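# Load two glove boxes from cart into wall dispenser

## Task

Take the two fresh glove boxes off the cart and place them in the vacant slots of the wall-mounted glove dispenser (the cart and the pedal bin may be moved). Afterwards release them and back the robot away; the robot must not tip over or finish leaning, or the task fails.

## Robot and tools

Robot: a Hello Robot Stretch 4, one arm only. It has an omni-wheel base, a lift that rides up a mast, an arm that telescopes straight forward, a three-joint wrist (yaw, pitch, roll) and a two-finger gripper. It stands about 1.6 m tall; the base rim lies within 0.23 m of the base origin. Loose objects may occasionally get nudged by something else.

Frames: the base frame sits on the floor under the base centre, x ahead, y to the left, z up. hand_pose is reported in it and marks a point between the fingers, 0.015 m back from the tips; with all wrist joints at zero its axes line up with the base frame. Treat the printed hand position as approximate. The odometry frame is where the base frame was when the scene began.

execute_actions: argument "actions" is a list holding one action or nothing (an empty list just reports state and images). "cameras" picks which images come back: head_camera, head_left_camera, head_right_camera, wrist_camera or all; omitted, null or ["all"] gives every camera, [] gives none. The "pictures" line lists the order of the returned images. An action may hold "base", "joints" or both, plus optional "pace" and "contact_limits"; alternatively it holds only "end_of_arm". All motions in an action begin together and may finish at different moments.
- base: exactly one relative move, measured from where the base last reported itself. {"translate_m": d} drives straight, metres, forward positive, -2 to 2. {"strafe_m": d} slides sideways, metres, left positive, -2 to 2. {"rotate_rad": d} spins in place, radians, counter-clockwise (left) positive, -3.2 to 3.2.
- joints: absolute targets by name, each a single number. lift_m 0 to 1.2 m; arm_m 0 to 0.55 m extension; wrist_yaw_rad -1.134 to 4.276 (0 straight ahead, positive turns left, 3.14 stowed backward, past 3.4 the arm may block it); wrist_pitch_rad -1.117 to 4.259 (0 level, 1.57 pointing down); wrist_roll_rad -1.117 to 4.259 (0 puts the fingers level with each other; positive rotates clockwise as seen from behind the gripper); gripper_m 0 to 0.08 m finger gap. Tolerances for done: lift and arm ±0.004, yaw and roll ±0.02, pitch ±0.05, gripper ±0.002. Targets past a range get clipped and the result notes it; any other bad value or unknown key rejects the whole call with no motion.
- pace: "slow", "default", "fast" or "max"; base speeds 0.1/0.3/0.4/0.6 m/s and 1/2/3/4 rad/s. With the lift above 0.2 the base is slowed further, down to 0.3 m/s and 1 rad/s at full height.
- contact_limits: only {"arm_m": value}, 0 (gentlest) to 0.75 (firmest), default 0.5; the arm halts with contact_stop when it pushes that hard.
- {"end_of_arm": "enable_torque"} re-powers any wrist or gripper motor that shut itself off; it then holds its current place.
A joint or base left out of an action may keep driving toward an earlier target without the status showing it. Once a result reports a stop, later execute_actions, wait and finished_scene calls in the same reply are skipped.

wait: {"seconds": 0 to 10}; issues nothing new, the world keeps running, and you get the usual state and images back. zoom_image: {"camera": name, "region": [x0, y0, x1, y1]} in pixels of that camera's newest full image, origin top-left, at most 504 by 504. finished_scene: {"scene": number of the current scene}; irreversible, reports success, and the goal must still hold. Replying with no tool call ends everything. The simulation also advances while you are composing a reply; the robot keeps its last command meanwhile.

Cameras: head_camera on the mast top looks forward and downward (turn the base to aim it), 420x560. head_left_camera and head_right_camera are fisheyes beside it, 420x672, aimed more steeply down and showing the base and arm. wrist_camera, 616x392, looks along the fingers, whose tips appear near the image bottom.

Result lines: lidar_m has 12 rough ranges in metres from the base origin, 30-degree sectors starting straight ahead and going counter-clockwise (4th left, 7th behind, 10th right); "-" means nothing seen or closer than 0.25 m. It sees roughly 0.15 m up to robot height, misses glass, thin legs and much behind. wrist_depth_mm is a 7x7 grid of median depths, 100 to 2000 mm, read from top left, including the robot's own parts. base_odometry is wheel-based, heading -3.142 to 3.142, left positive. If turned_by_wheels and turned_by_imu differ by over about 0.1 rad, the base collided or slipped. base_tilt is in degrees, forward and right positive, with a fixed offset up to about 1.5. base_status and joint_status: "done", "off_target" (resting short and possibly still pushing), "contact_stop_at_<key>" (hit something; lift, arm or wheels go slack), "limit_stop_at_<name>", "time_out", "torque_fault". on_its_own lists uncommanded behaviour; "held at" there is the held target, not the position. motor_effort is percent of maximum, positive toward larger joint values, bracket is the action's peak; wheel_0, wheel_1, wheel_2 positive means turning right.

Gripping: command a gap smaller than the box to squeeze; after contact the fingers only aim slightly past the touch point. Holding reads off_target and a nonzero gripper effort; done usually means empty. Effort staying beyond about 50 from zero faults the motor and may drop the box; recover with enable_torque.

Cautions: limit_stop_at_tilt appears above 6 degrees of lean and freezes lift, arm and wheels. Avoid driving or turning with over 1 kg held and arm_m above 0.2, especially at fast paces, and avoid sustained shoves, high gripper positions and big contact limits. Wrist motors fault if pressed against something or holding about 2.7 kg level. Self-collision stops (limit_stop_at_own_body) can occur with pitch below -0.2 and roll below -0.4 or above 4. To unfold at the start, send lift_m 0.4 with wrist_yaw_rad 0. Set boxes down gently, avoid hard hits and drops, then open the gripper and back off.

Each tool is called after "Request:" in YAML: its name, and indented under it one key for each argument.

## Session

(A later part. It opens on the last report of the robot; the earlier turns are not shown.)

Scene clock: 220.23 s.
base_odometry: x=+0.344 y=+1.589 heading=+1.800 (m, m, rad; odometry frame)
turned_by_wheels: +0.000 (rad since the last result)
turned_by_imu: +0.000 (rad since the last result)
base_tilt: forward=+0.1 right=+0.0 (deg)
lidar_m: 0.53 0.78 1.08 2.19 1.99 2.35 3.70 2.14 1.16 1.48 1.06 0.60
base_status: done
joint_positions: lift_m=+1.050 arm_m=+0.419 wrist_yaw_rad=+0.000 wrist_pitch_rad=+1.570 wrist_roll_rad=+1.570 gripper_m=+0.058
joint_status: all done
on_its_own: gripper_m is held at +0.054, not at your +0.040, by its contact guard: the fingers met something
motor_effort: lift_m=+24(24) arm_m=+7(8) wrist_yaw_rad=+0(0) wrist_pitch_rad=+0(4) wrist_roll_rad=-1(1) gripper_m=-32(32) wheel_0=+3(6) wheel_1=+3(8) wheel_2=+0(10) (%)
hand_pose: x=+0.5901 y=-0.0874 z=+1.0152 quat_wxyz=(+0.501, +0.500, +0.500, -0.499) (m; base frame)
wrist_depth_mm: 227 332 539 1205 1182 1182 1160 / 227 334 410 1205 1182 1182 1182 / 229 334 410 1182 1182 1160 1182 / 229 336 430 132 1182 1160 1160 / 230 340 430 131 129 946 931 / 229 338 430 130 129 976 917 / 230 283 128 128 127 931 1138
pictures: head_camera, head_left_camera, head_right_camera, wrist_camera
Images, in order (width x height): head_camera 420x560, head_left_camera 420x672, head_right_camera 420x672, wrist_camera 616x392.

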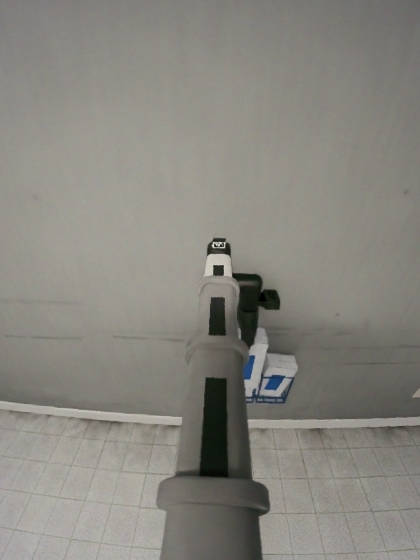

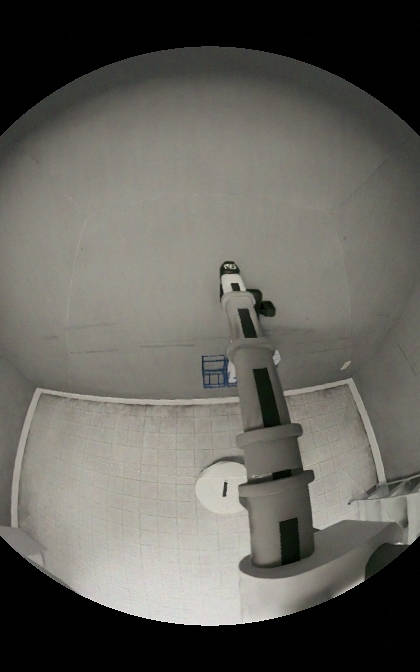

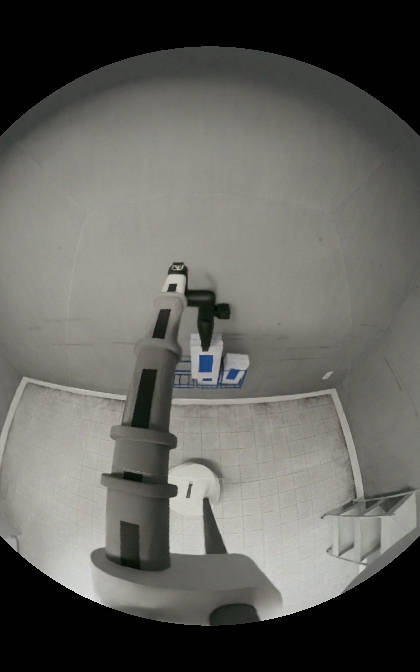

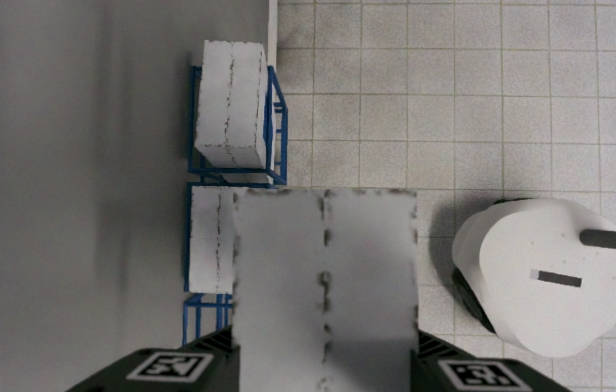

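Request:
execute_actions:
  actions:
    - {"base":{"strafe_m":0.147},"joints":{"wrist_pitch_rad":1.47}}
  cameras: ["wrist_camera"]

Request:
execute_actions:
  actions:
    - {"joints":{"arm_m":0.5,"lift_m":0.95},"contact_limits":{"arm_m":0.15},"pace":"slow"}

Request:
zoom_image:
  camera: "head_right_camera"
  region: [150,270,270,410]

Scene clock: 233.90 s.
base_odometry: x=+0.201 y=+1.556 heading=+1.800 (m, m, rad; odometry frame)
turned_by_wheels: +0.000 (rad since the last result)
turned_by_imu: +0.000 (rad since the last result)
base_tilt: forward=+0.1 right=+0.1 (deg)
lidar_m: 0.56 0.78 1.07 2.06 1.87 2.12 3.68 2.36 1.30 1.63 1.08 0.68
base_status: done
joint_positions: lift_m=+1.050 arm_m=+0.419 wrist_yaw_rad=+0.000 wrist_pitch_rad=+1.471 wrist_roll_rad=+1.570 gripper_m=+0.058
joint_status: all done
on_its_own: gripper_m is held at +0.054, not at your +0.040, by its contact guard: the fingers met something
motor_effort: lift_m=+24(24) arm_m=+6(6) wrist_yaw_rad=-2(2) wrist_pitch_rad=-4(15) wrist_roll_rad=-1(1) gripper_m=-33(32) wheel_0=+0(10) wheel_1=+2(12) wheel_2=+0(0) (%)
hand_pose: x=+0.6111 y=-0.0874 z=+1.0163 quat_wxyz=(+0.525, +0.524, +0.475, -0.474) (m; base frame)
wrist_depth_mm: 195 270 413 488 1160 1138 1098 / 196 272 445 488 1160 1138 1078 / 196 274 445 477 1160 1138 1078 / 196 276 410 132 1138 1118 1078 / 198 276 382 131 129 1098 866 / 197 276 357 129 128 1118 866 / 198 236 129 129 127 1078 1078
pictures: wrist_camera
Images, in order (width x height): wrist_camera 616x392.

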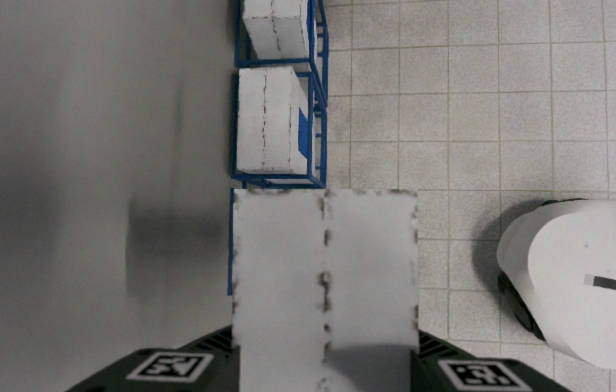

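Scene clock: 235.97 s.
base_odometry: x=+0.201 y=+1.556 heading=+1.800 (m, m, rad; odometry frame)
turned_by_wheels: +0.000 (rad since the last result)
turned_by_imu: +0.000 (rad since the last result)
base_tilt: forward=+0.1 right=+0.1 (deg)
lidar_m: 0.63 0.78 1.06 2.07 1.86 2.10 3.69 2.33 1.29 1.64 1.07 0.66
base_status: not commanded
joint_positions: lift_m=+0.951 arm_m=+0.499 wrist_yaw_rad=-0.001 wrist_pitch_rad=+1.478 wrist_roll_rad=+1.570 gripper_m=+0.058
joint_status: all done
on_its_own: gripper_m is held at +0.054, not at your +0.040, by its contact guard: the fingers met something; wrist_pitch_rad is at rest, and its effort (-25) is outside its rest range (-23 to +23)
motor_effort: lift_m=+14(24) arm_m=+8(7) wrist_yaw_rad=+3(2) wrist_pitch_rad=-25(25) wrist_roll_rad=-2(1) gripper_m=-33(33) wheel_0=+0(0) wheel_1=+2(1) wheel_2=+0(0) (%)
contact_limits: arm_m 0.15
hand_pose: x=+0.6890 y=-0.0874 z=+0.9170 quat_wxyz=(+0.523, +0.522, +0.476, -0.476) (m; base frame)
wrist_depth_mm: 109 146 238 364 1078 1060 1025 / 109 146 239 340 1078 1025 991 / 110 147 242 338 1042 1042 1008 / 110 147 205 132 530 1025 991 / 110 148 191 130 127 1008 854 / 110 148 191 129 126 1008 831 / 110 126 129 127 124 976 991
pictures: head_camera, head_left_camera, head_right_camera, wrist_camera
Images, in order (width x height): head_camera 420x560, head_left_camera 420x672, head_right_camera 420x672, wrist_camera 616x392.

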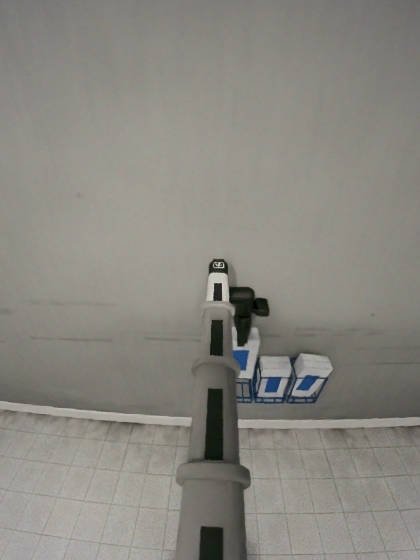

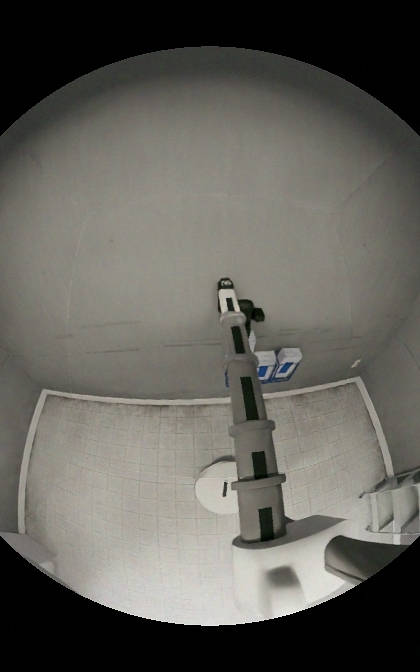

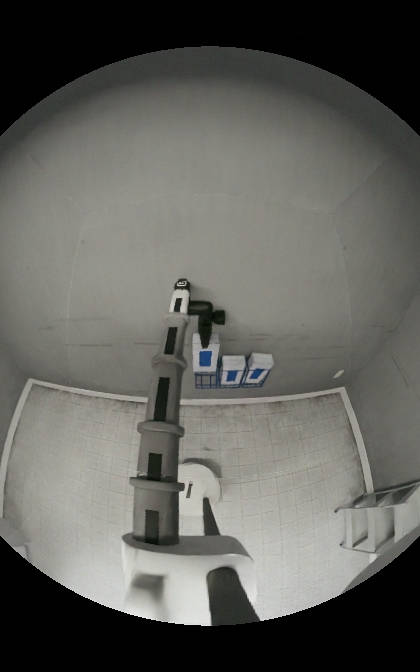

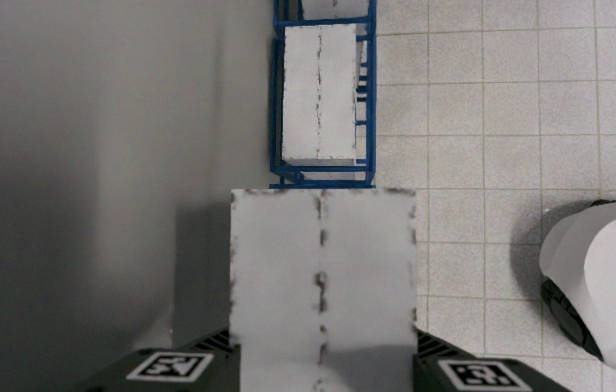

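Region (150, 270, 270, 410) of head_right_camera's 420x672 image, scaled by 3.600, with more detail than that image has; it fills the left 432 columns of this view, and the rest is white.

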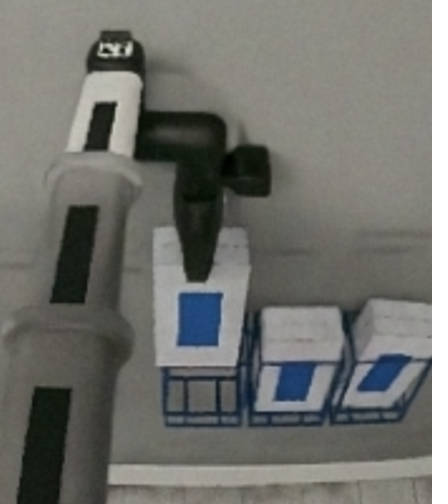

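Request:
execute_actions:
  actions:
    - {"joints":{"lift_m":0.97,"wrist_pitch_rad":1.49},"pace":"slow"}
  cameras: []

Request:
execute_actions:
  actions:
    - {"base":{"strafe_m":-0.013},"pace":"slow"}
  cameras: []

Request:
execute_actions:
  actions:
    - {"joints":{"lift_m":0.935},"pace":"slow"}
  cameras: ["head_right_camera","wrist_camera"]

Request:
zoom_image:
  camera: "head_right_camera"
  region: [150,270,270,410]

Scene clock: 244.17 s.
base_odometry: x=+0.201 y=+1.556 heading=+1.800 (m, m, rad; odometry frame)
turned_by_wheels: +0.000 (rad since the last result)
turned_by_imu: +0.000 (rad since the last result)
base_tilt: forward=+0.0 right=+0.1 (deg)
lidar_m: 0.65 0.78 1.06 2.06 1.88 2.12 3.69 2.35 1.29 1.63 1.08 0.67
base_status: not commanded
joint_positions: lift_m=+0.970 arm_m=+0.499 wrist_yaw_rad=+0.000 wrist_pitch_rad=+1.491 wrist_roll_rad=+1.570 gripper_m=+0.058
joint_status: all done
on_its_own: gripper_m is held at +0.054, not at your +0.040, by its contact guard: the fingers met something
motor_effort: lift_m=+25(25) arm_m=+7(8) wrist_yaw_rad=+2(3) wrist_pitch_rad=-3(22) wrist_roll_rad=+0(2) gripper_m=-34(33) wheel_0=+0(0) wheel_1=+1(2) wheel_2=+1(0) (%)
hand_pose: x=+0.6867 y=-0.0874 z=+0.9358 quat_wxyz=(+0.520, +0.519, +0.480, -0.480) (m; base frame)
wrist_depth_mm: 111 148 248 387 1098 1060 1042 / 111 150 249 355 1078 1060 1025 / 112 151 251 353 1078 1060 1042 / 112 151 211 131 1060 1025 1025 / 112 151 196 130 129 1008 842 / 112 152 198 129 127 1042 842 / 112 130 129 128 126 1025 991
pictures: none
No camera images: the call's "cameras" was empty. Leave "cameras" out to get every camera's image.

Scene clock: 245.13 s.
base_odometry: x=+0.214 y=+1.559 heading=+1.799 (m, m, rad; odometry frame)
turned_by_wheels: +0.000 (rad since the last result)
turned_by_imu: +0.000 (rad since the last result)
base_tilt: forward=-0.1 right=+0.1 (deg)
lidar_m: 0.64 0.76 1.06 2.08 1.89 2.12 3.67 2.34 1.28 1.63 1.07 0.67
base_status: done
joint_positions: lift_m=+0.970 arm_m=+0.499 wrist_yaw_rad=+0.000 wrist_pitch_rad=+1.491 wrist_roll_rad=+1.570 gripper_m=+0.058
joint_status: not commanded
on_its_own: gripper_m is held at +0.054, not at your +0.040, by its contact guard: the fingers met something
motor_effort: lift_m=+24(25) arm_m=+6(7) wrist_yaw_rad=+1(0) wrist_pitch_rad=-4(3) wrist_roll_rad=-1(1) gripper_m=-33(32) wheel_0=+3(7) wheel_1=-6(9) wheel_2=+0(3) (%)
hand_pose: x=+0.6867 y=-0.0874 z=+0.9358 quat_wxyz=(+0.520, +0.519, +0.480, -0.480) (m; base frame)
wrist_depth_mm: 111 149 248 382 1098 1060 1042 / 111 150 250 355 1098 1042 1042 / 112 151 250 351 1078 1060 1008 / 112 151 229 132 1060 1042 1008 / 112 152 197 130 129 1060 842 / 113 152 198 129 128 1025 842 / 112 129 128 128 126 991 976
pictures: none
No camera images: the call's "cameras" was empty. Leave "cameras" out to get every camera's image.

Scene clock: 246.27 s.
base_odometry: x=+0.214 y=+1.559 heading=+1.799 (m, m, rad; odometry frame)
turned_by_wheels: +0.000 (rad since the last result)
turned_by_imu: +0.000 (rad since the last result)
base_tilt: forward=+0.0 right=+0.0 (deg)
lidar_m: 0.62 0.76 1.06 2.08 1.88 2.14 3.69 2.35 1.29 1.61 1.07 0.68
base_status: not commanded
joint_positions: lift_m=+0.935 arm_m=+0.499 wrist_yaw_rad=+0.000 wrist_pitch_rad=+1.490 wrist_roll_rad=+1.570 gripper_m=+0.058
joint_status: all done
on_its_own: gripper_m is held at +0.054, not at your +0.040, by its contact guard: the fingers met something
motor_effort: lift_m=+20(24) arm_m=+6(6) wrist_yaw_rad=+0(0) wrist_pitch_rad=-1(3) wrist_roll_rad=-1(1) gripper_m=-33(33) wheel_0=+3(3) wheel_1=-6(6) wheel_2=+0(0) (%)
hand_pose: x=+0.6868 y=-0.0874 z=+0.9013 quat_wxyz=(+0.520, +0.520, +0.480, -0.479) (m; base frame)
wrist_depth_mm: 111 148 246 342 1078 1042 1008 / 111 149 248 320 1098 1025 991 / 111 151 250 317 1025 1008 991 / 112 151 213 131 1025 991 991 / 112 151 196 130 128 1008 831 / 112 151 197 129 128 1025 831 / 112 129 128 128 126 960 946
pictures: head_right_camera, wrist_camera
Images, in order (width x height): head_right_camera 420x672, wrist_camera 616x392.

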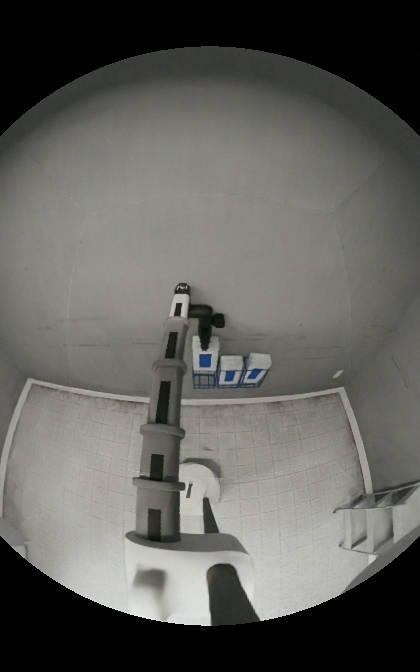

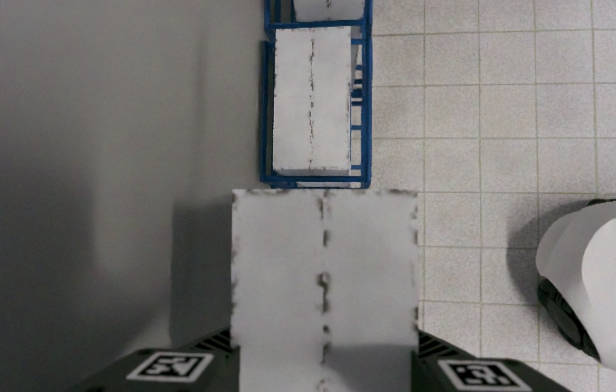

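Region (150, 270, 270, 410) of head_right_camera's 420x672 image, scaled by 3.600, with more detail than that image has; it fills the left 432 columns of this view, and the rest is white.

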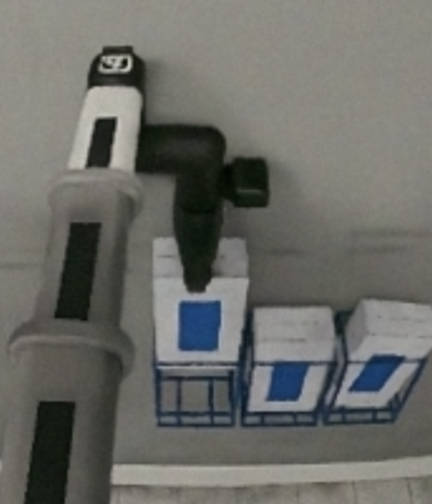

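Request:
execute_actions:
  actions:
    - {"joints":{"lift_m":0.89},"pace":"slow"}
  cameras: []

Request:
execute_actions:
  actions:
    - {"joints":{"lift_m":0.765},"pace":"slow"}
  cameras: ["head_right_camera","wrist_camera"]

Scene clock: 253.97 s.
base_odometry: x=+0.214 y=+1.559 heading=+1.799 (m, m, rad; odometry frame)
turned_by_wheels: +0.000 (rad since the last result)
turned_by_imu: +0.000 (rad since the last result)
base_tilt: forward=-0.1 right=+0.1 (deg)
lidar_m: 0.64 0.77 1.07 2.07 1.85 2.13 3.68 2.35 1.31 1.62 1.07 0.68
base_status: not commanded
joint_positions: lift_m=+0.890 arm_m=+0.499 wrist_yaw_rad=+0.000 wrist_pitch_rad=+1.489 wrist_roll_rad=+1.570 gripper_m=+0.058
joint_status: all done
on_its_own: gripper_m is held at +0.054, not at your +0.040, by its contact guard: the fingers met something
motor_effort: lift_m=+19(19) arm_m=+6(6) wrist_yaw_rad=+2(1) wrist_pitch_rad=+3(3) wrist_roll_rad=-1(0) gripper_m=-32(31) wheel_0=+3(3) wheel_1=-6(6) wheel_2=+0(0) (%)
hand_pose: x=+0.6872 y=-0.0874 z=+0.8563 quat_wxyz=(+0.520, +0.520, +0.479, -0.479) (m; base frame)
wrist_depth_mm: 110 148 245 277 1008 991 960 / 110 149 247 274 1008 991 960 / 111 149 247 272 1008 991 931 / 111 150 209 131 375 976 946 / 112 151 196 130 128 946 854 / 112 151 196 129 127 960 831 / 112 129 128 128 126 931 917
pictures: none
No camera images: the call's "cameras" was empty. Leave "cameras" out to get every camera's image.

Scene clock: 255.83 s.
base_odometry: x=+0.214 y=+1.559 heading=+1.799 (m, m, rad; odometry frame)
turned_by_wheels: +0.000 (rad since the last result)
turned_by_imu: +0.000 (rad since the last result)
base_tilt: forward=+0.0 right=+0.0 (deg)
lidar_m: 0.64 0.76 1.06 2.07 1.87 2.12 3.66 2.35 1.29 1.61 1.08 0.68
base_status: not commanded
joint_positions: lift_m=+0.765 arm_m=+0.499 wrist_yaw_rad=+0.004 wrist_pitch_rad=+1.479 wrist_roll_rad=+1.570 gripper_m=+0.058
joint_status: all done
on_its_own: gripper_m is held at +0.054, not at your +0.040, by its contact guard: the fingers met something; wrist_pitch_rad is at rest, and its effort (+30) is outside its rest range (-23 to +23)
motor_effort: lift_m=+18(19) arm_m=+4(6) wrist_yaw_rad=-11(10) wrist_pitch_rad=+30(30) wrist_roll_rad=-1(1) gripper_m=-31(32) wheel_0=+3(3) wheel_1=-6(6) wheel_2=+0(0) (%)
hand_pose: x=+0.6901 y=-0.0873 z=+0.7316 quat_wxyz=(+0.523, +0.521, +0.478, -0.475) (m; base frame)
wrist_depth_mm: 108 140 154 148 878 866 842 / 108 141 153 147 866 854 831 / 109 142 190 185 866 842 820 / 109 143 187 130 177 842 820 / 109 143 185 129 128 842 809 / 110 144 185 129 127 831 798 / 107 123 128 127 126 820 788
pictures: head_right_camera, wrist_camera
Images, in order (width x height): head_right_camera 420x672, wrist_camera 616x392.

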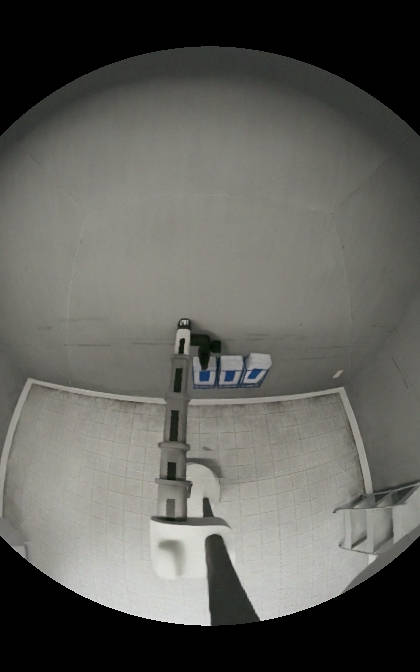

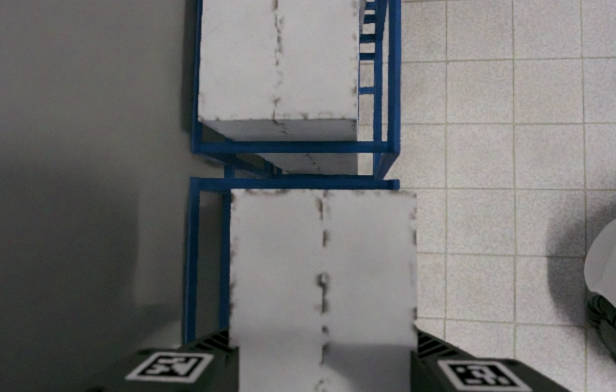

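Release, then move over the first box.

Request:
execute_actions:
  actions:
    - {"joints":{"gripper_m":0.072},"pace":"slow"}
  cameras: []

Request:
execute_actions:
  actions:
    - {"joints":{"lift_m":0.92}}
  cameras: ["wrist_camera"]

Request:
execute_actions:
  actions:
    - {"base":{"strafe_m":-0.42},"joints":{"gripper_m":0.0,"arm_m":0.49}}

Request:
zoom_image:
  camera: "head_left_camera"
  region: [130,300,290,420]

Scene clock: 262.30 s.
base_odometry: x=+0.214 y=+1.559 heading=+1.799 (m, m, rad; odometry frame)
turned_by_wheels: +0.000 (rad since the last result)
turned_by_imu: +0.000 (rad since the last result)
base_tilt: forward=+0.1 right=+0.1 (deg)
lidar_m: 0.64 0.75 1.06 2.08 1.90 2.13 3.67 2.34 1.28 1.63 1.08 0.68
base_status: not commanded
joint_positions: lift_m=+0.765 arm_m=+0.499 wrist_yaw_rad=+0.002 wrist_pitch_rad=+1.486 wrist_roll_rad=+1.570 gripper_m=+0.072
joint_status: all done
motor_effort: lift_m=+18(18) arm_m=+3(3) wrist_yaw_rad=-7(12) wrist_pitch_rad=+10(31) wrist_roll_rad=-1(1) gripper_m=+1(30) wheel_0=+3(3) wheel_1=-6(6) wheel_2=+0(0) (%)
hand_pose: x=+0.6884 y=-0.0874 z=+0.7315 quat_wxyz=(+0.521, +0.520, +0.479, -0.478) (m; base frame)
wrist_depth_mm: 110 144 153 148 878 866 831 / 111 146 152 147 866 854 842 / 109 146 189 183 866 842 831 / 109 146 204 145 854 854 820 / 109 147 206 144 145 854 798 / 109 147 186 144 144 831 809 / 107 110 138 142 143 125 798
pictures: none
No camera images: the call's "cameras" was empty. Leave "cameras" out to get every camera's image.

Scene clock: 264.03 s.
base_odometry: x=+0.214 y=+1.559 heading=+1.799 (m, m, rad; odometry frame)
turned_by_wheels: +0.000 (rad since the last result)
turned_by_imu: +0.000 (rad since the last result)
base_tilt: forward=+0.0 right=+0.0 (deg)
lidar_m: 0.65 0.77 1.07 2.08 1.86 2.14 3.67 2.34 1.30 1.62 1.06 0.68
base_status: not commanded
joint_positions: lift_m=+0.920 arm_m=+0.499 wrist_yaw_rad=+0.001 wrist_pitch_rad=+1.490 wrist_roll_rad=+1.570 gripper_m=+0.072
joint_status: all done
motor_effort: lift_m=+23(24) arm_m=+3(4) wrist_yaw_rad=-3(5) wrist_pitch_rad=+0(10) wrist_roll_rad=+0(1) gripper_m=+2(1) wheel_0=+3(3) wheel_1=-6(6) wheel_2=+0(0) (%)
hand_pose: x=+0.6876 y=-0.0874 z=+0.8860 quat_wxyz=(+0.520, +0.519, +0.480, -0.479) (m; base frame)
wrist_depth_mm: 109 147 244 310 1025 1025 991 / 110 147 245 304 1025 1008 976 / 110 148 247 303 1008 1008 991 / 111 149 249 342 1025 1008 946 / 111 149 249 301 1025 976 842 / 111 149 228 300 1025 976 820 / 109 110 138 591 991 125 960
pictures: wrist_camera
Images, in order (width x height): wrist_camera 616x392.

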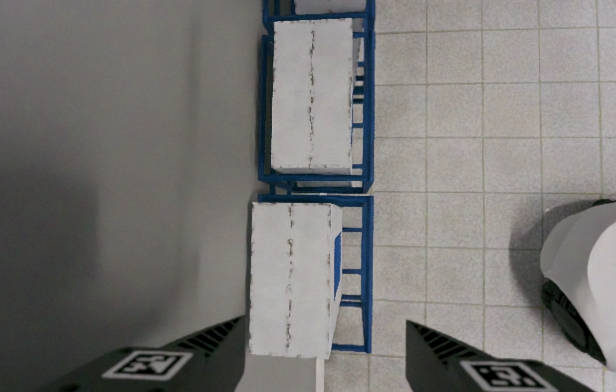

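Scene clock: 266.77 s.
base_odometry: x=+0.623 y=+1.654 heading=+1.799 (m, m, rad; odometry frame)
turned_by_wheels: +0.000 (rad since the last result)
turned_by_imu: -0.001 (rad since the last result)
base_tilt: forward=+0.0 right=+0.0 (deg)
lidar_m: 0.64 0.68 1.08 2.50 2.24 2.73 4.10 1.11 0.90 1.20 1.08 0.77
base_status: done
joint_positions: lift_m=+0.920 arm_m=+0.491 wrist_yaw_rad=+0.000 wrist_pitch_rad=+1.490 wrist_roll_rad=+1.570 gripper_m=+0.000
joint_status: all done
motor_effort: lift_m=+23(23) arm_m=-7(6) wrist_yaw_rad=-1(2) wrist_pitch_rad=+0(0) wrist_roll_rad=-1(1) gripper_m=-1(1) wheel_0=+1(10) wheel_1=-4(12) wheel_2=+0(1) (%)
hand_pose: x=+0.6793 y=-0.0874 z=+0.8860 quat_wxyz=(+0.520, +0.519, +0.480, -0.479) (m; base frame)
wrist_depth_mm: 118 165 273 778 1042 1025 1008 / 118 167 276 788 1042 1025 1008 / 119 167 278 798 1025 991 991 / 119 167 276 820 1025 991 976 / 119 167 281 831 1042 960 831 / 119 168 281 473 1008 991 809 / 120 169 236 123 976 976 946
pictures: head_camera, head_left_camera, head_right_camera, wrist_camera
Images, in order (width x height): head_camera 420x560, head_left_camera 420x672, head_right_camera 420x672, wrist_camera 616x392.

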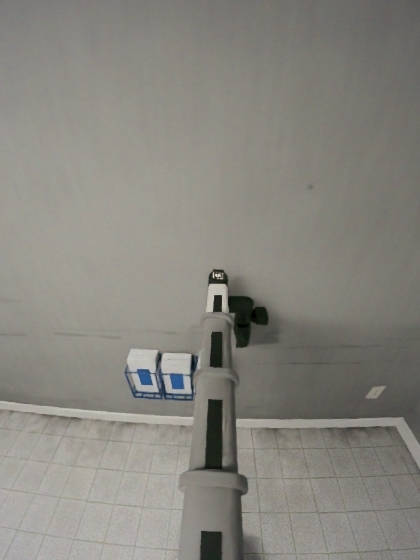

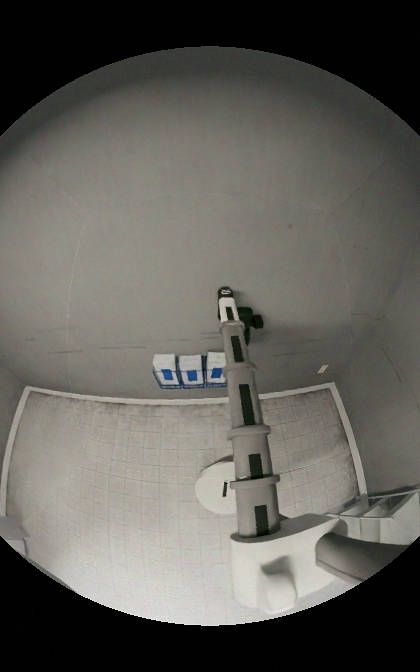

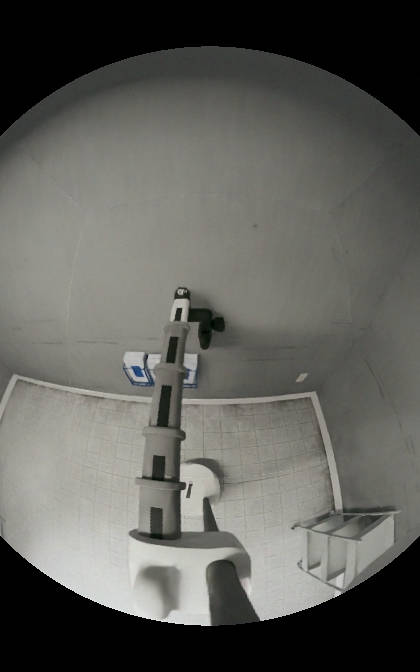

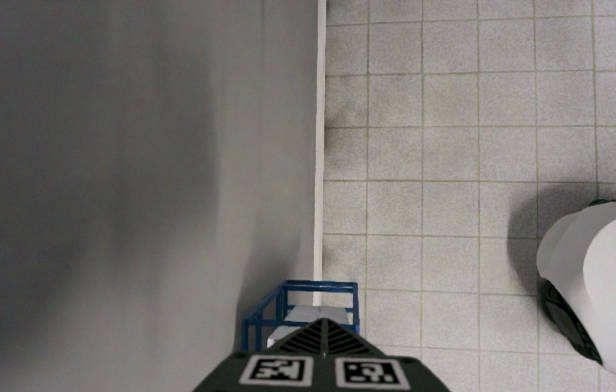

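Region (130, 300, 290, 420) of head_left_camera's 420x672 image, scaled by 3.150, with more detail than that image has; it fills the top 378 rows of this view, and the rest is white.

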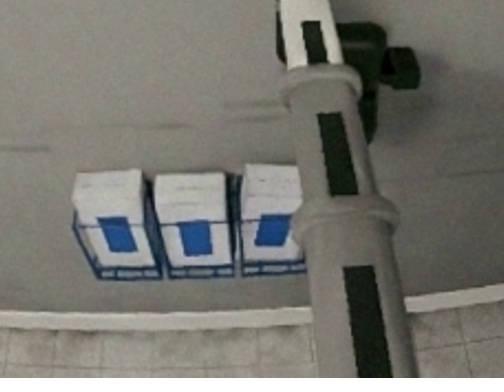

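Request:
execute_actions:
  actions:
    - {"joints":{"lift_m":0.775,"arm_m":0.495}}
  cameras: ["head_right_camera"]

Request:
execute_actions:
  actions:
    - {"base":{"strafe_m":0.035},"pace":"slow"}
  cameras: ["head_right_camera","head_left_camera"]

Request:
zoom_image:
  camera: "head_right_camera"
  region: [120,300,260,410]

Scene clock: 277.03 s.
base_odometry: x=+0.623 y=+1.654 heading=+1.799 (m, m, rad; odometry frame)
turned_by_wheels: +0.000 (rad since the last result)
turned_by_imu: +0.000 (rad since the last result)
base_tilt: forward=-0.1 right=+0.1 (deg)
lidar_m: 0.64 0.67 1.06 2.50 2.22 2.74 4.13 1.13 0.91 1.20 1.08 0.76
base_status: not commanded
joint_positions: lift_m=+0.775 arm_m=+0.494 wrist_yaw_rad=+0.000 wrist_pitch_rad=+1.490 wrist_roll_rad=+1.570 gripper_m=+0.000
joint_status: all done
motor_effort: lift_m=+17(22) arm_m=+6(7) wrist_yaw_rad=-2(1) wrist_pitch_rad=+0(0) wrist_roll_rad=+1(1) gripper_m=-1(1) wheel_0=+1(1) wheel_1=-4(4) wheel_2=+0(0) (%)
hand_pose: x=+0.6820 y=-0.0874 z=+0.7414 quat_wxyz=(+0.520, +0.519, +0.480, -0.479) (m; base frame)
wrist_depth_mm: 115 160 266 750 904 878 842 / 115 161 268 778 891 866 854 / 116 162 271 788 891 854 831 / 116 163 271 798 878 854 820 / 116 163 272 798 866 854 831 / 116 163 274 392 866 831 820 / 116 163 220 123 854 854 820
pictures: head_right_camera
Images, in order (width x height): head_right_camera 420x672.

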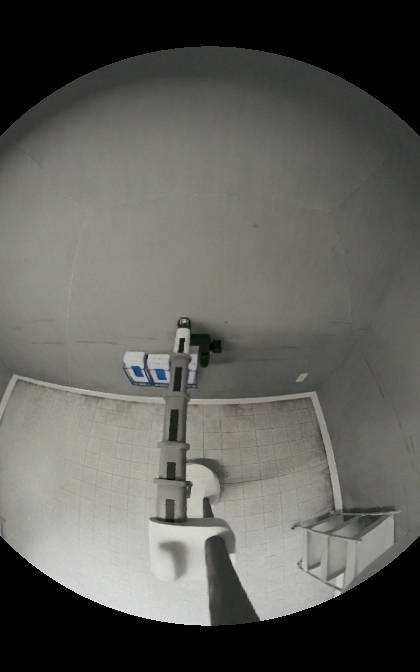

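Scene clock: 278.43 s.
base_odometry: x=+0.589 y=+1.646 heading=+1.799 (m, m, rad; odometry frame)
turned_by_wheels: -0.001 (rad since the last result)
turned_by_imu: -0.001 (rad since the last result)
base_tilt: forward=+0.1 right=+0.2 (deg)
lidar_m: 0.64 0.68 1.07 2.46 2.22 2.68 4.11 1.17 0.94 1.22 1.08 0.77
base_status: done
joint_positions: lift_m=+0.775 arm_m=+0.494 wrist_yaw_rad=+0.000 wrist_pitch_rad=+1.490 wrist_roll_rad=+1.570 gripper_m=+0.000
joint_status: not commanded
motor_effort: lift_m=+17(17) arm_m=+7(6) wrist_yaw_rad=-1(1) wrist_pitch_rad=+0(1) wrist_roll_rad=-1(1) gripper_m=+0(0) wheel_0=-9(8) wheel_1=+4(11) wheel_2=-2(1) (%)
hand_pose: x=+0.6819 y=-0.0874 z=+0.7414 quat_wxyz=(+0.520, +0.520, +0.480, -0.479) (m; base frame)
wrist_depth_mm: 115 161 266 759 904 866 842 / 115 162 267 768 891 878 842 / 116 163 270 788 878 866 842 / 116 163 270 788 878 854 842 / 116 163 271 798 878 842 831 / 116 163 273 351 866 866 820 / 116 163 196 123 854 842 809
pictures: head_left_camera, head_right_camera
Images, in order (width x height): head_left_camera 420x672, head_right_camera 420x672.

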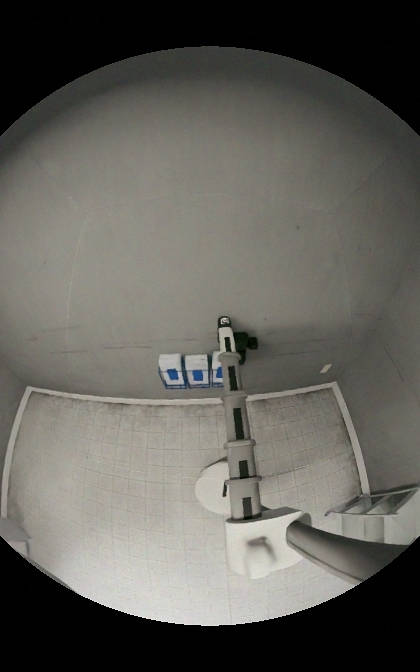

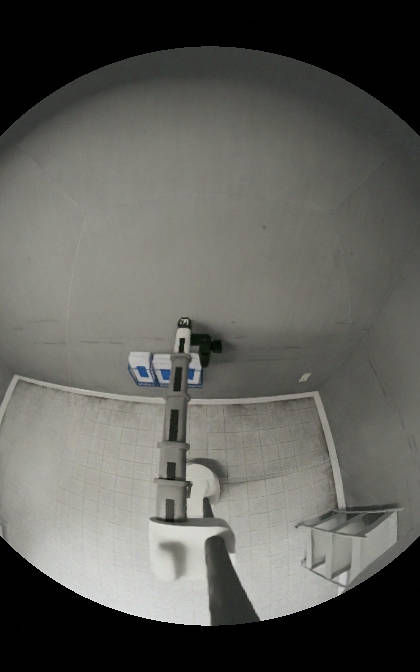

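Region (120, 300, 260, 410) of head_right_camera's 420x672 image, scaled by 3.600, with more detail than that image has; it fills the top 396 rows of this view, and the rest is white.

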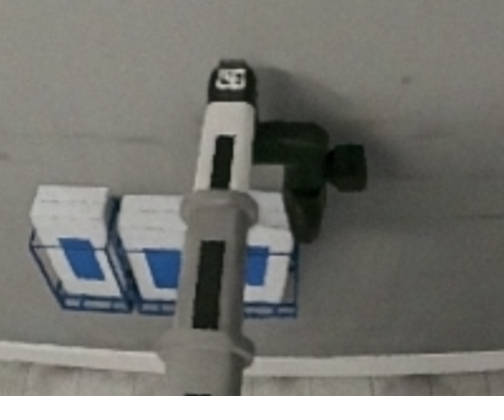

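Request:
execute_actions:
  actions:
    - {"base":{"strafe_m":0.018},"pace":"slow"}
  cameras: []

Request:
execute_actions:
  actions:
    - {"joints":{"lift_m":0.95}}
  cameras: []

Request:
execute_actions:
  actions:
    - {"base":{"strafe_m":0.2},"joints":{"arm_m":0.46,"gripper_m":0.06}}

Request:
zoom_image:
  camera: "head_right_camera"
  region: [140,300,280,410]

Scene clock: 288.17 s.
base_odometry: x=+0.572 y=+1.642 heading=+1.796 (m, m, rad; odometry frame)
turned_by_wheels: -0.003 (rad since the last result)
turned_by_imu: -0.005 (rad since the last result)
base_tilt: forward=+0.1 right=+0.1 (deg)
lidar_m: 0.65 0.67 1.05 2.45 2.19 2.65 4.09 1.19 0.94 1.26 1.08 0.77
base_status: done
joint_positions: lift_m=+0.775 arm_m=+0.494 wrist_yaw_rad=-0.002 wrist_pitch_rad=+1.491 wrist_roll_rad=+1.570 gripper_m=+0.000
joint_status: not commanded
motor_effort: lift_m=+18(17) arm_m=+6(6) wrist_yaw_rad=+7(6) wrist_pitch_rad=-4(4) wrist_roll_rad=+0(0) gripper_m=+0(1) wheel_0=-23(23) wheel_1=-2(5) wheel_2=-13(15) (%)
hand_pose: x=+0.6815 y=-0.0875 z=+0.7414 quat_wxyz=(+0.519, +0.520, +0.479, -0.480) (m; base frame)
wrist_depth_mm: 118 166 276 820 904 878 866 / 118 165 276 820 917 866 854 / 118 166 277 809 891 878 854 / 118 165 274 809 891 866 842 / 118 166 276 621 866 842 831 / 117 166 250 351 842 831 831 / 118 165 213 123 866 842 831
pictures: none
No camera images: the call's "cameras" was empty. Leave "cameras" out to get every camera's image.

Scene clock: 289.97 s.
base_odometry: x=+0.571 y=+1.642 heading=+1.798 (m, m, rad; odometry frame)
turned_by_wheels: +0.002 (rad since the last result)
turned_by_imu: +0.003 (rad since the last result)
base_tilt: forward=+0.0 right=+0.1 (deg)
lidar_m: 0.63 0.68 1.07 2.45 2.21 2.67 4.12 1.20 0.95 1.25 1.08 0.77
base_status: not commanded
joint_positions: lift_m=+0.950 arm_m=+0.494 wrist_yaw_rad=-0.001 wrist_pitch_rad=+1.491 wrist_roll_rad=+1.570 gripper_m=+0.000
joint_status: all done
motor_effort: lift_m=+22(22) arm_m=+6(6) wrist_yaw_rad=+2(6) wrist_pitch_rad=-2(5) wrist_roll_rad=+0(0) gripper_m=-1(1) wheel_0=-3(23) wheel_1=-2(3) wheel_2=-1(13) (%)
hand_pose: x=+0.6817 y=-0.0874 z=+0.9160 quat_wxyz=(+0.520, +0.520, +0.480, -0.479) (m; base frame)
wrist_depth_mm: 115 161 267 768 1078 1042 1025 / 115 162 268 788 1098 1042 1025 / 116 163 271 778 1042 1025 1008 / 116 163 272 798 1025 1025 991 / 116 163 273 404 1042 1008 842 / 116 163 272 291 1042 1025 831 / 116 164 230 123 1025 1008 976
pictures: none
No camera images: the call's "cameras" was empty. Leave "cameras" out to get every camera's image.

Scene clock: 291.90 s.
base_odometry: x=+0.377 y=+1.597 heading=+1.798 (m, m, rad; odometry frame)
turned_by_wheels: +0.000 (rad since the last result)
turned_by_imu: +0.001 (rad since the last result)
base_tilt: forward=+0.0 right=+0.0 (deg)
lidar_m: 0.64 0.77 1.06 2.24 2.02 2.36 3.71 2.12 1.13 1.45 1.05 0.69
base_status: done
joint_positions: lift_m=+0.950 arm_m=+0.461 wrist_yaw_rad=+0.000 wrist_pitch_rad=+1.490 wrist_roll_rad=+1.570 gripper_m=+0.060
joint_status: all done
motor_effort: lift_m=+22(22) arm_m=-7(6) wrist_yaw_rad=+0(1) wrist_pitch_rad=-1(2) wrist_roll_rad=-2(1) gripper_m=+3(4) wheel_0=+1(10) wheel_1=+2(12) wheel_2=+0(0) (%)
hand_pose: x=+0.6491 y=-0.0874 z=+0.9160 quat_wxyz=(+0.520, +0.519, +0.480, -0.479) (m; base frame)
wrist_depth_mm: 152 213 351 1008 1078 1060 991 / 152 213 304 303 1060 1060 1025 / 153 214 319 315 1060 1042 976 / 153 215 329 368 1060 1025 991 / 153 216 336 353 1060 991 788 / 154 216 329 359 1060 1025 798 / 153 183 132 392 153 1008 976
pictures: head_camera, head_left_camera, head_right_camera, wrist_camera
Images, in order (width x height): head_camera 420x560, head_left_camera 420x672, head_right_camera 420x672, wrist_camera 616x392.

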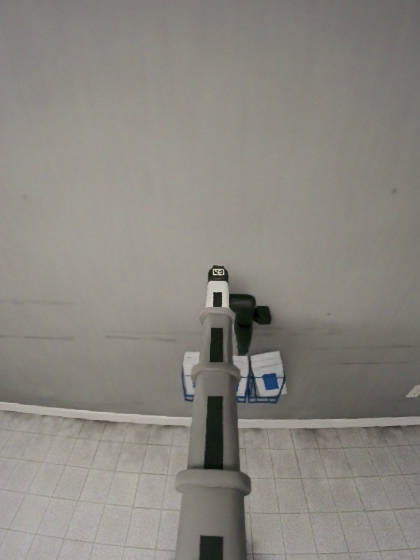

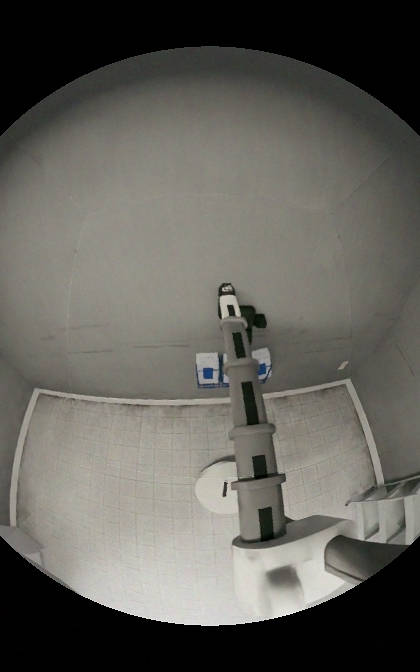

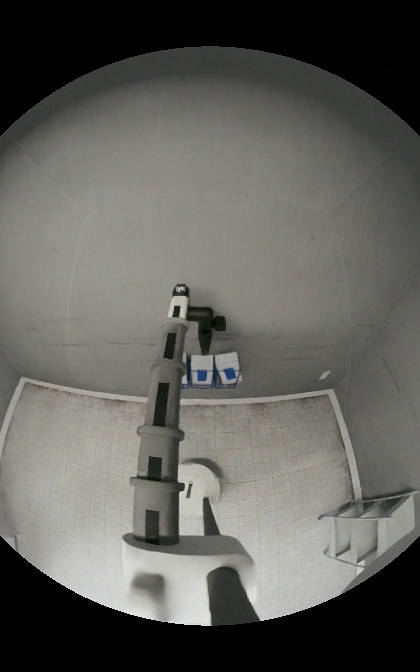

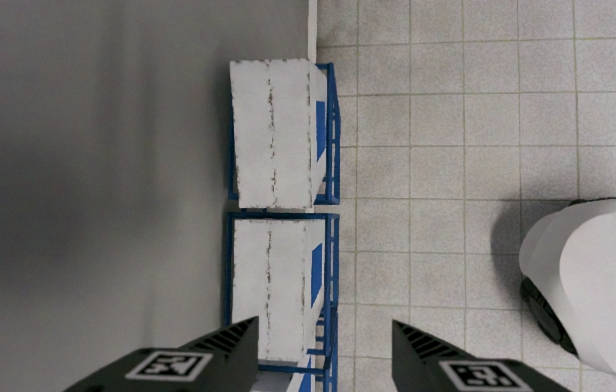

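Region (140, 300, 280, 410) of head_right_camera's 420x672 image, scaled by 3.600, with more detail than that image has; it fills the top 396 rows of this view, and the rest is white.

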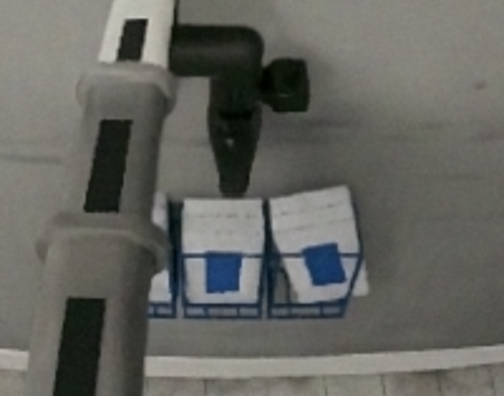

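Request:
execute_actions:
  actions:
    - {"base":{"strafe_m":-0.26},"joints":{"arm_m":0.15,"gripper_m":0.0,"wrist_roll_rad":0}}
  cameras: []

Request:
execute_actions:
  actions:
    - {"joints":{"lift_m":0.41,"wrist_pitch_rad":0}}

Scene clock: 309.17 s.
base_odometry: x=+0.630 y=+1.656 heading=+1.798 (m, m, rad; odometry frame)
turned_by_wheels: +0.000 (rad since the last result)
turned_by_imu: -0.001 (rad since the last result)
base_tilt: forward=-0.1 right=+0.0 (deg)
lidar_m: 0.64 0.67 1.07 2.52 2.25 2.73 4.11 1.10 0.91 1.18 1.09 0.78
base_status: done
joint_positions: lift_m=+0.950 arm_m=+0.151 wrist_yaw_rad=+0.000 wrist_pitch_rad=+1.491 wrist_roll_rad=+0.000 gripper_m=+0.000
joint_status: all done
motor_effort: lift_m=+22(22) arm_m=-7(7) wrist_yaw_rad=+0(0) wrist_pitch_rad=-2(2) wrist_roll_rad=-3(6) gripper_m=+0(1) wheel_0=-1(10) wheel_1=-2(12) wheel_2=+0(0) (%)
hand_pose: x=+0.3391 y=-0.0874 z=+0.9160 quat_wxyz=(+0.735, +0.000, +0.678, +0.000) (m; base frame)
wrist_depth_mm: 549 521 521 539 668 661 647 / 931 946 931 904 904 878 878 / 1160 1138 1118 1118 1118 1060 1060 / 1118 1118 1118 1078 1060 1078 1060 / 1138 1098 1098 1078 1078 1042 1042 / 1098 1060 1078 1078 1025 1025 1008 / 1078 1078 1042 123 1025 1008 1008
pictures: none
No camera images: the call's "cameras" was empty. Leave "cameras" out to get every camera's image.

Scene clock: 312.27 s.
base_odometry: x=+0.630 y=+1.656 heading=+1.798 (m, m, rad; odometry frame)
turned_by_wheels: +0.000 (rad since the last result)
turned_by_imu: +0.000 (rad since the last result)
base_tilt: forward=+0.1 right=-0.1 (deg)
lidar_m: 0.64 0.67 1.07 2.50 2.25 2.74 4.12 1.11 0.88 1.19 1.08 0.77
base_status: not commanded
joint_positions: lift_m=+0.410 arm_m=+0.151 wrist_yaw_rad=+0.000 wrist_pitch_rad=+0.004 wrist_roll_rad=+0.000 gripper_m=+0.000
joint_status: all done
motor_effort: lift_m=+17(21) arm_m=-6(6) wrist_yaw_rad=-1(0) wrist_pitch_rad=-11(15) wrist_roll_rad=-3(2) gripper_m=-2(1) wheel_0=-1(1) wheel_1=-2(3) wheel_2=+0(0) (%)
hand_pose: x=+0.5347 y=-0.0874 z=+0.5876 quat_wxyz=(+1.000, +0.000, +0.002, +0.000) (m; base frame)
wrist_depth_mm: 407 402 399 394 392 389 387 / 404 304 301 397 392 387 379 / 310 301 300 389 387 384 382 / 307 300 297 387 384 384 379 / 307 301 297 382 382 382 377 / 306 334 297 296 382 377 375 / 300 355 283 123 377 377 373
pictures: head_camera, head_left_camera, head_right_camera, wrist_camera
Images, in order (width x height): head_camera 420x560, head_left_camera 420x672, head_right_camera 420x672, wrist_camera 616x392.

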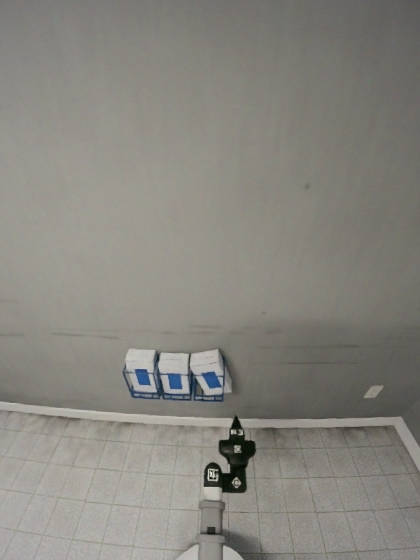

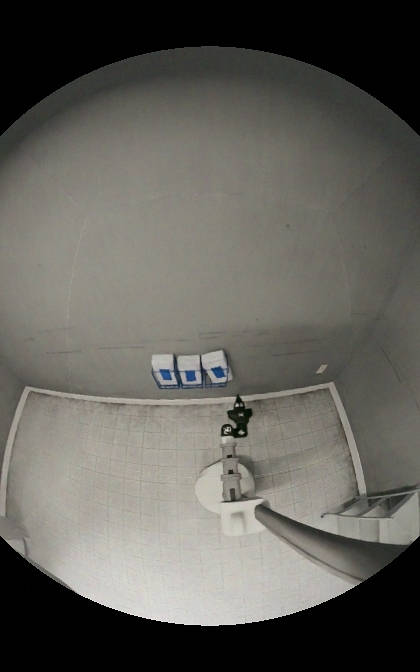

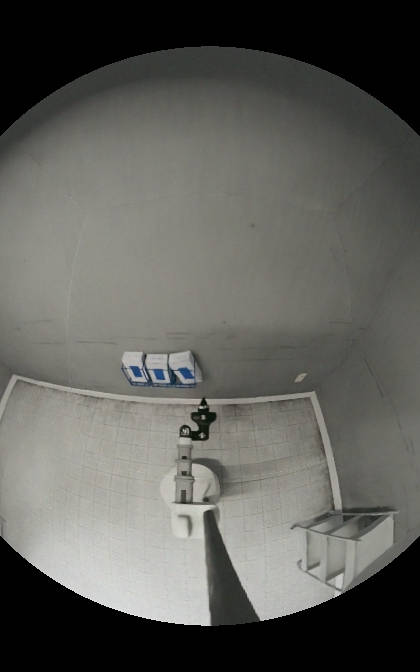

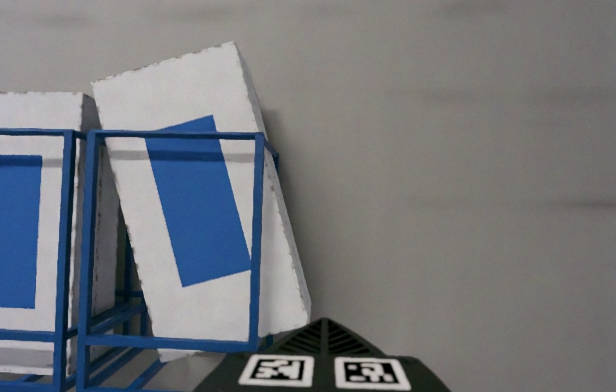

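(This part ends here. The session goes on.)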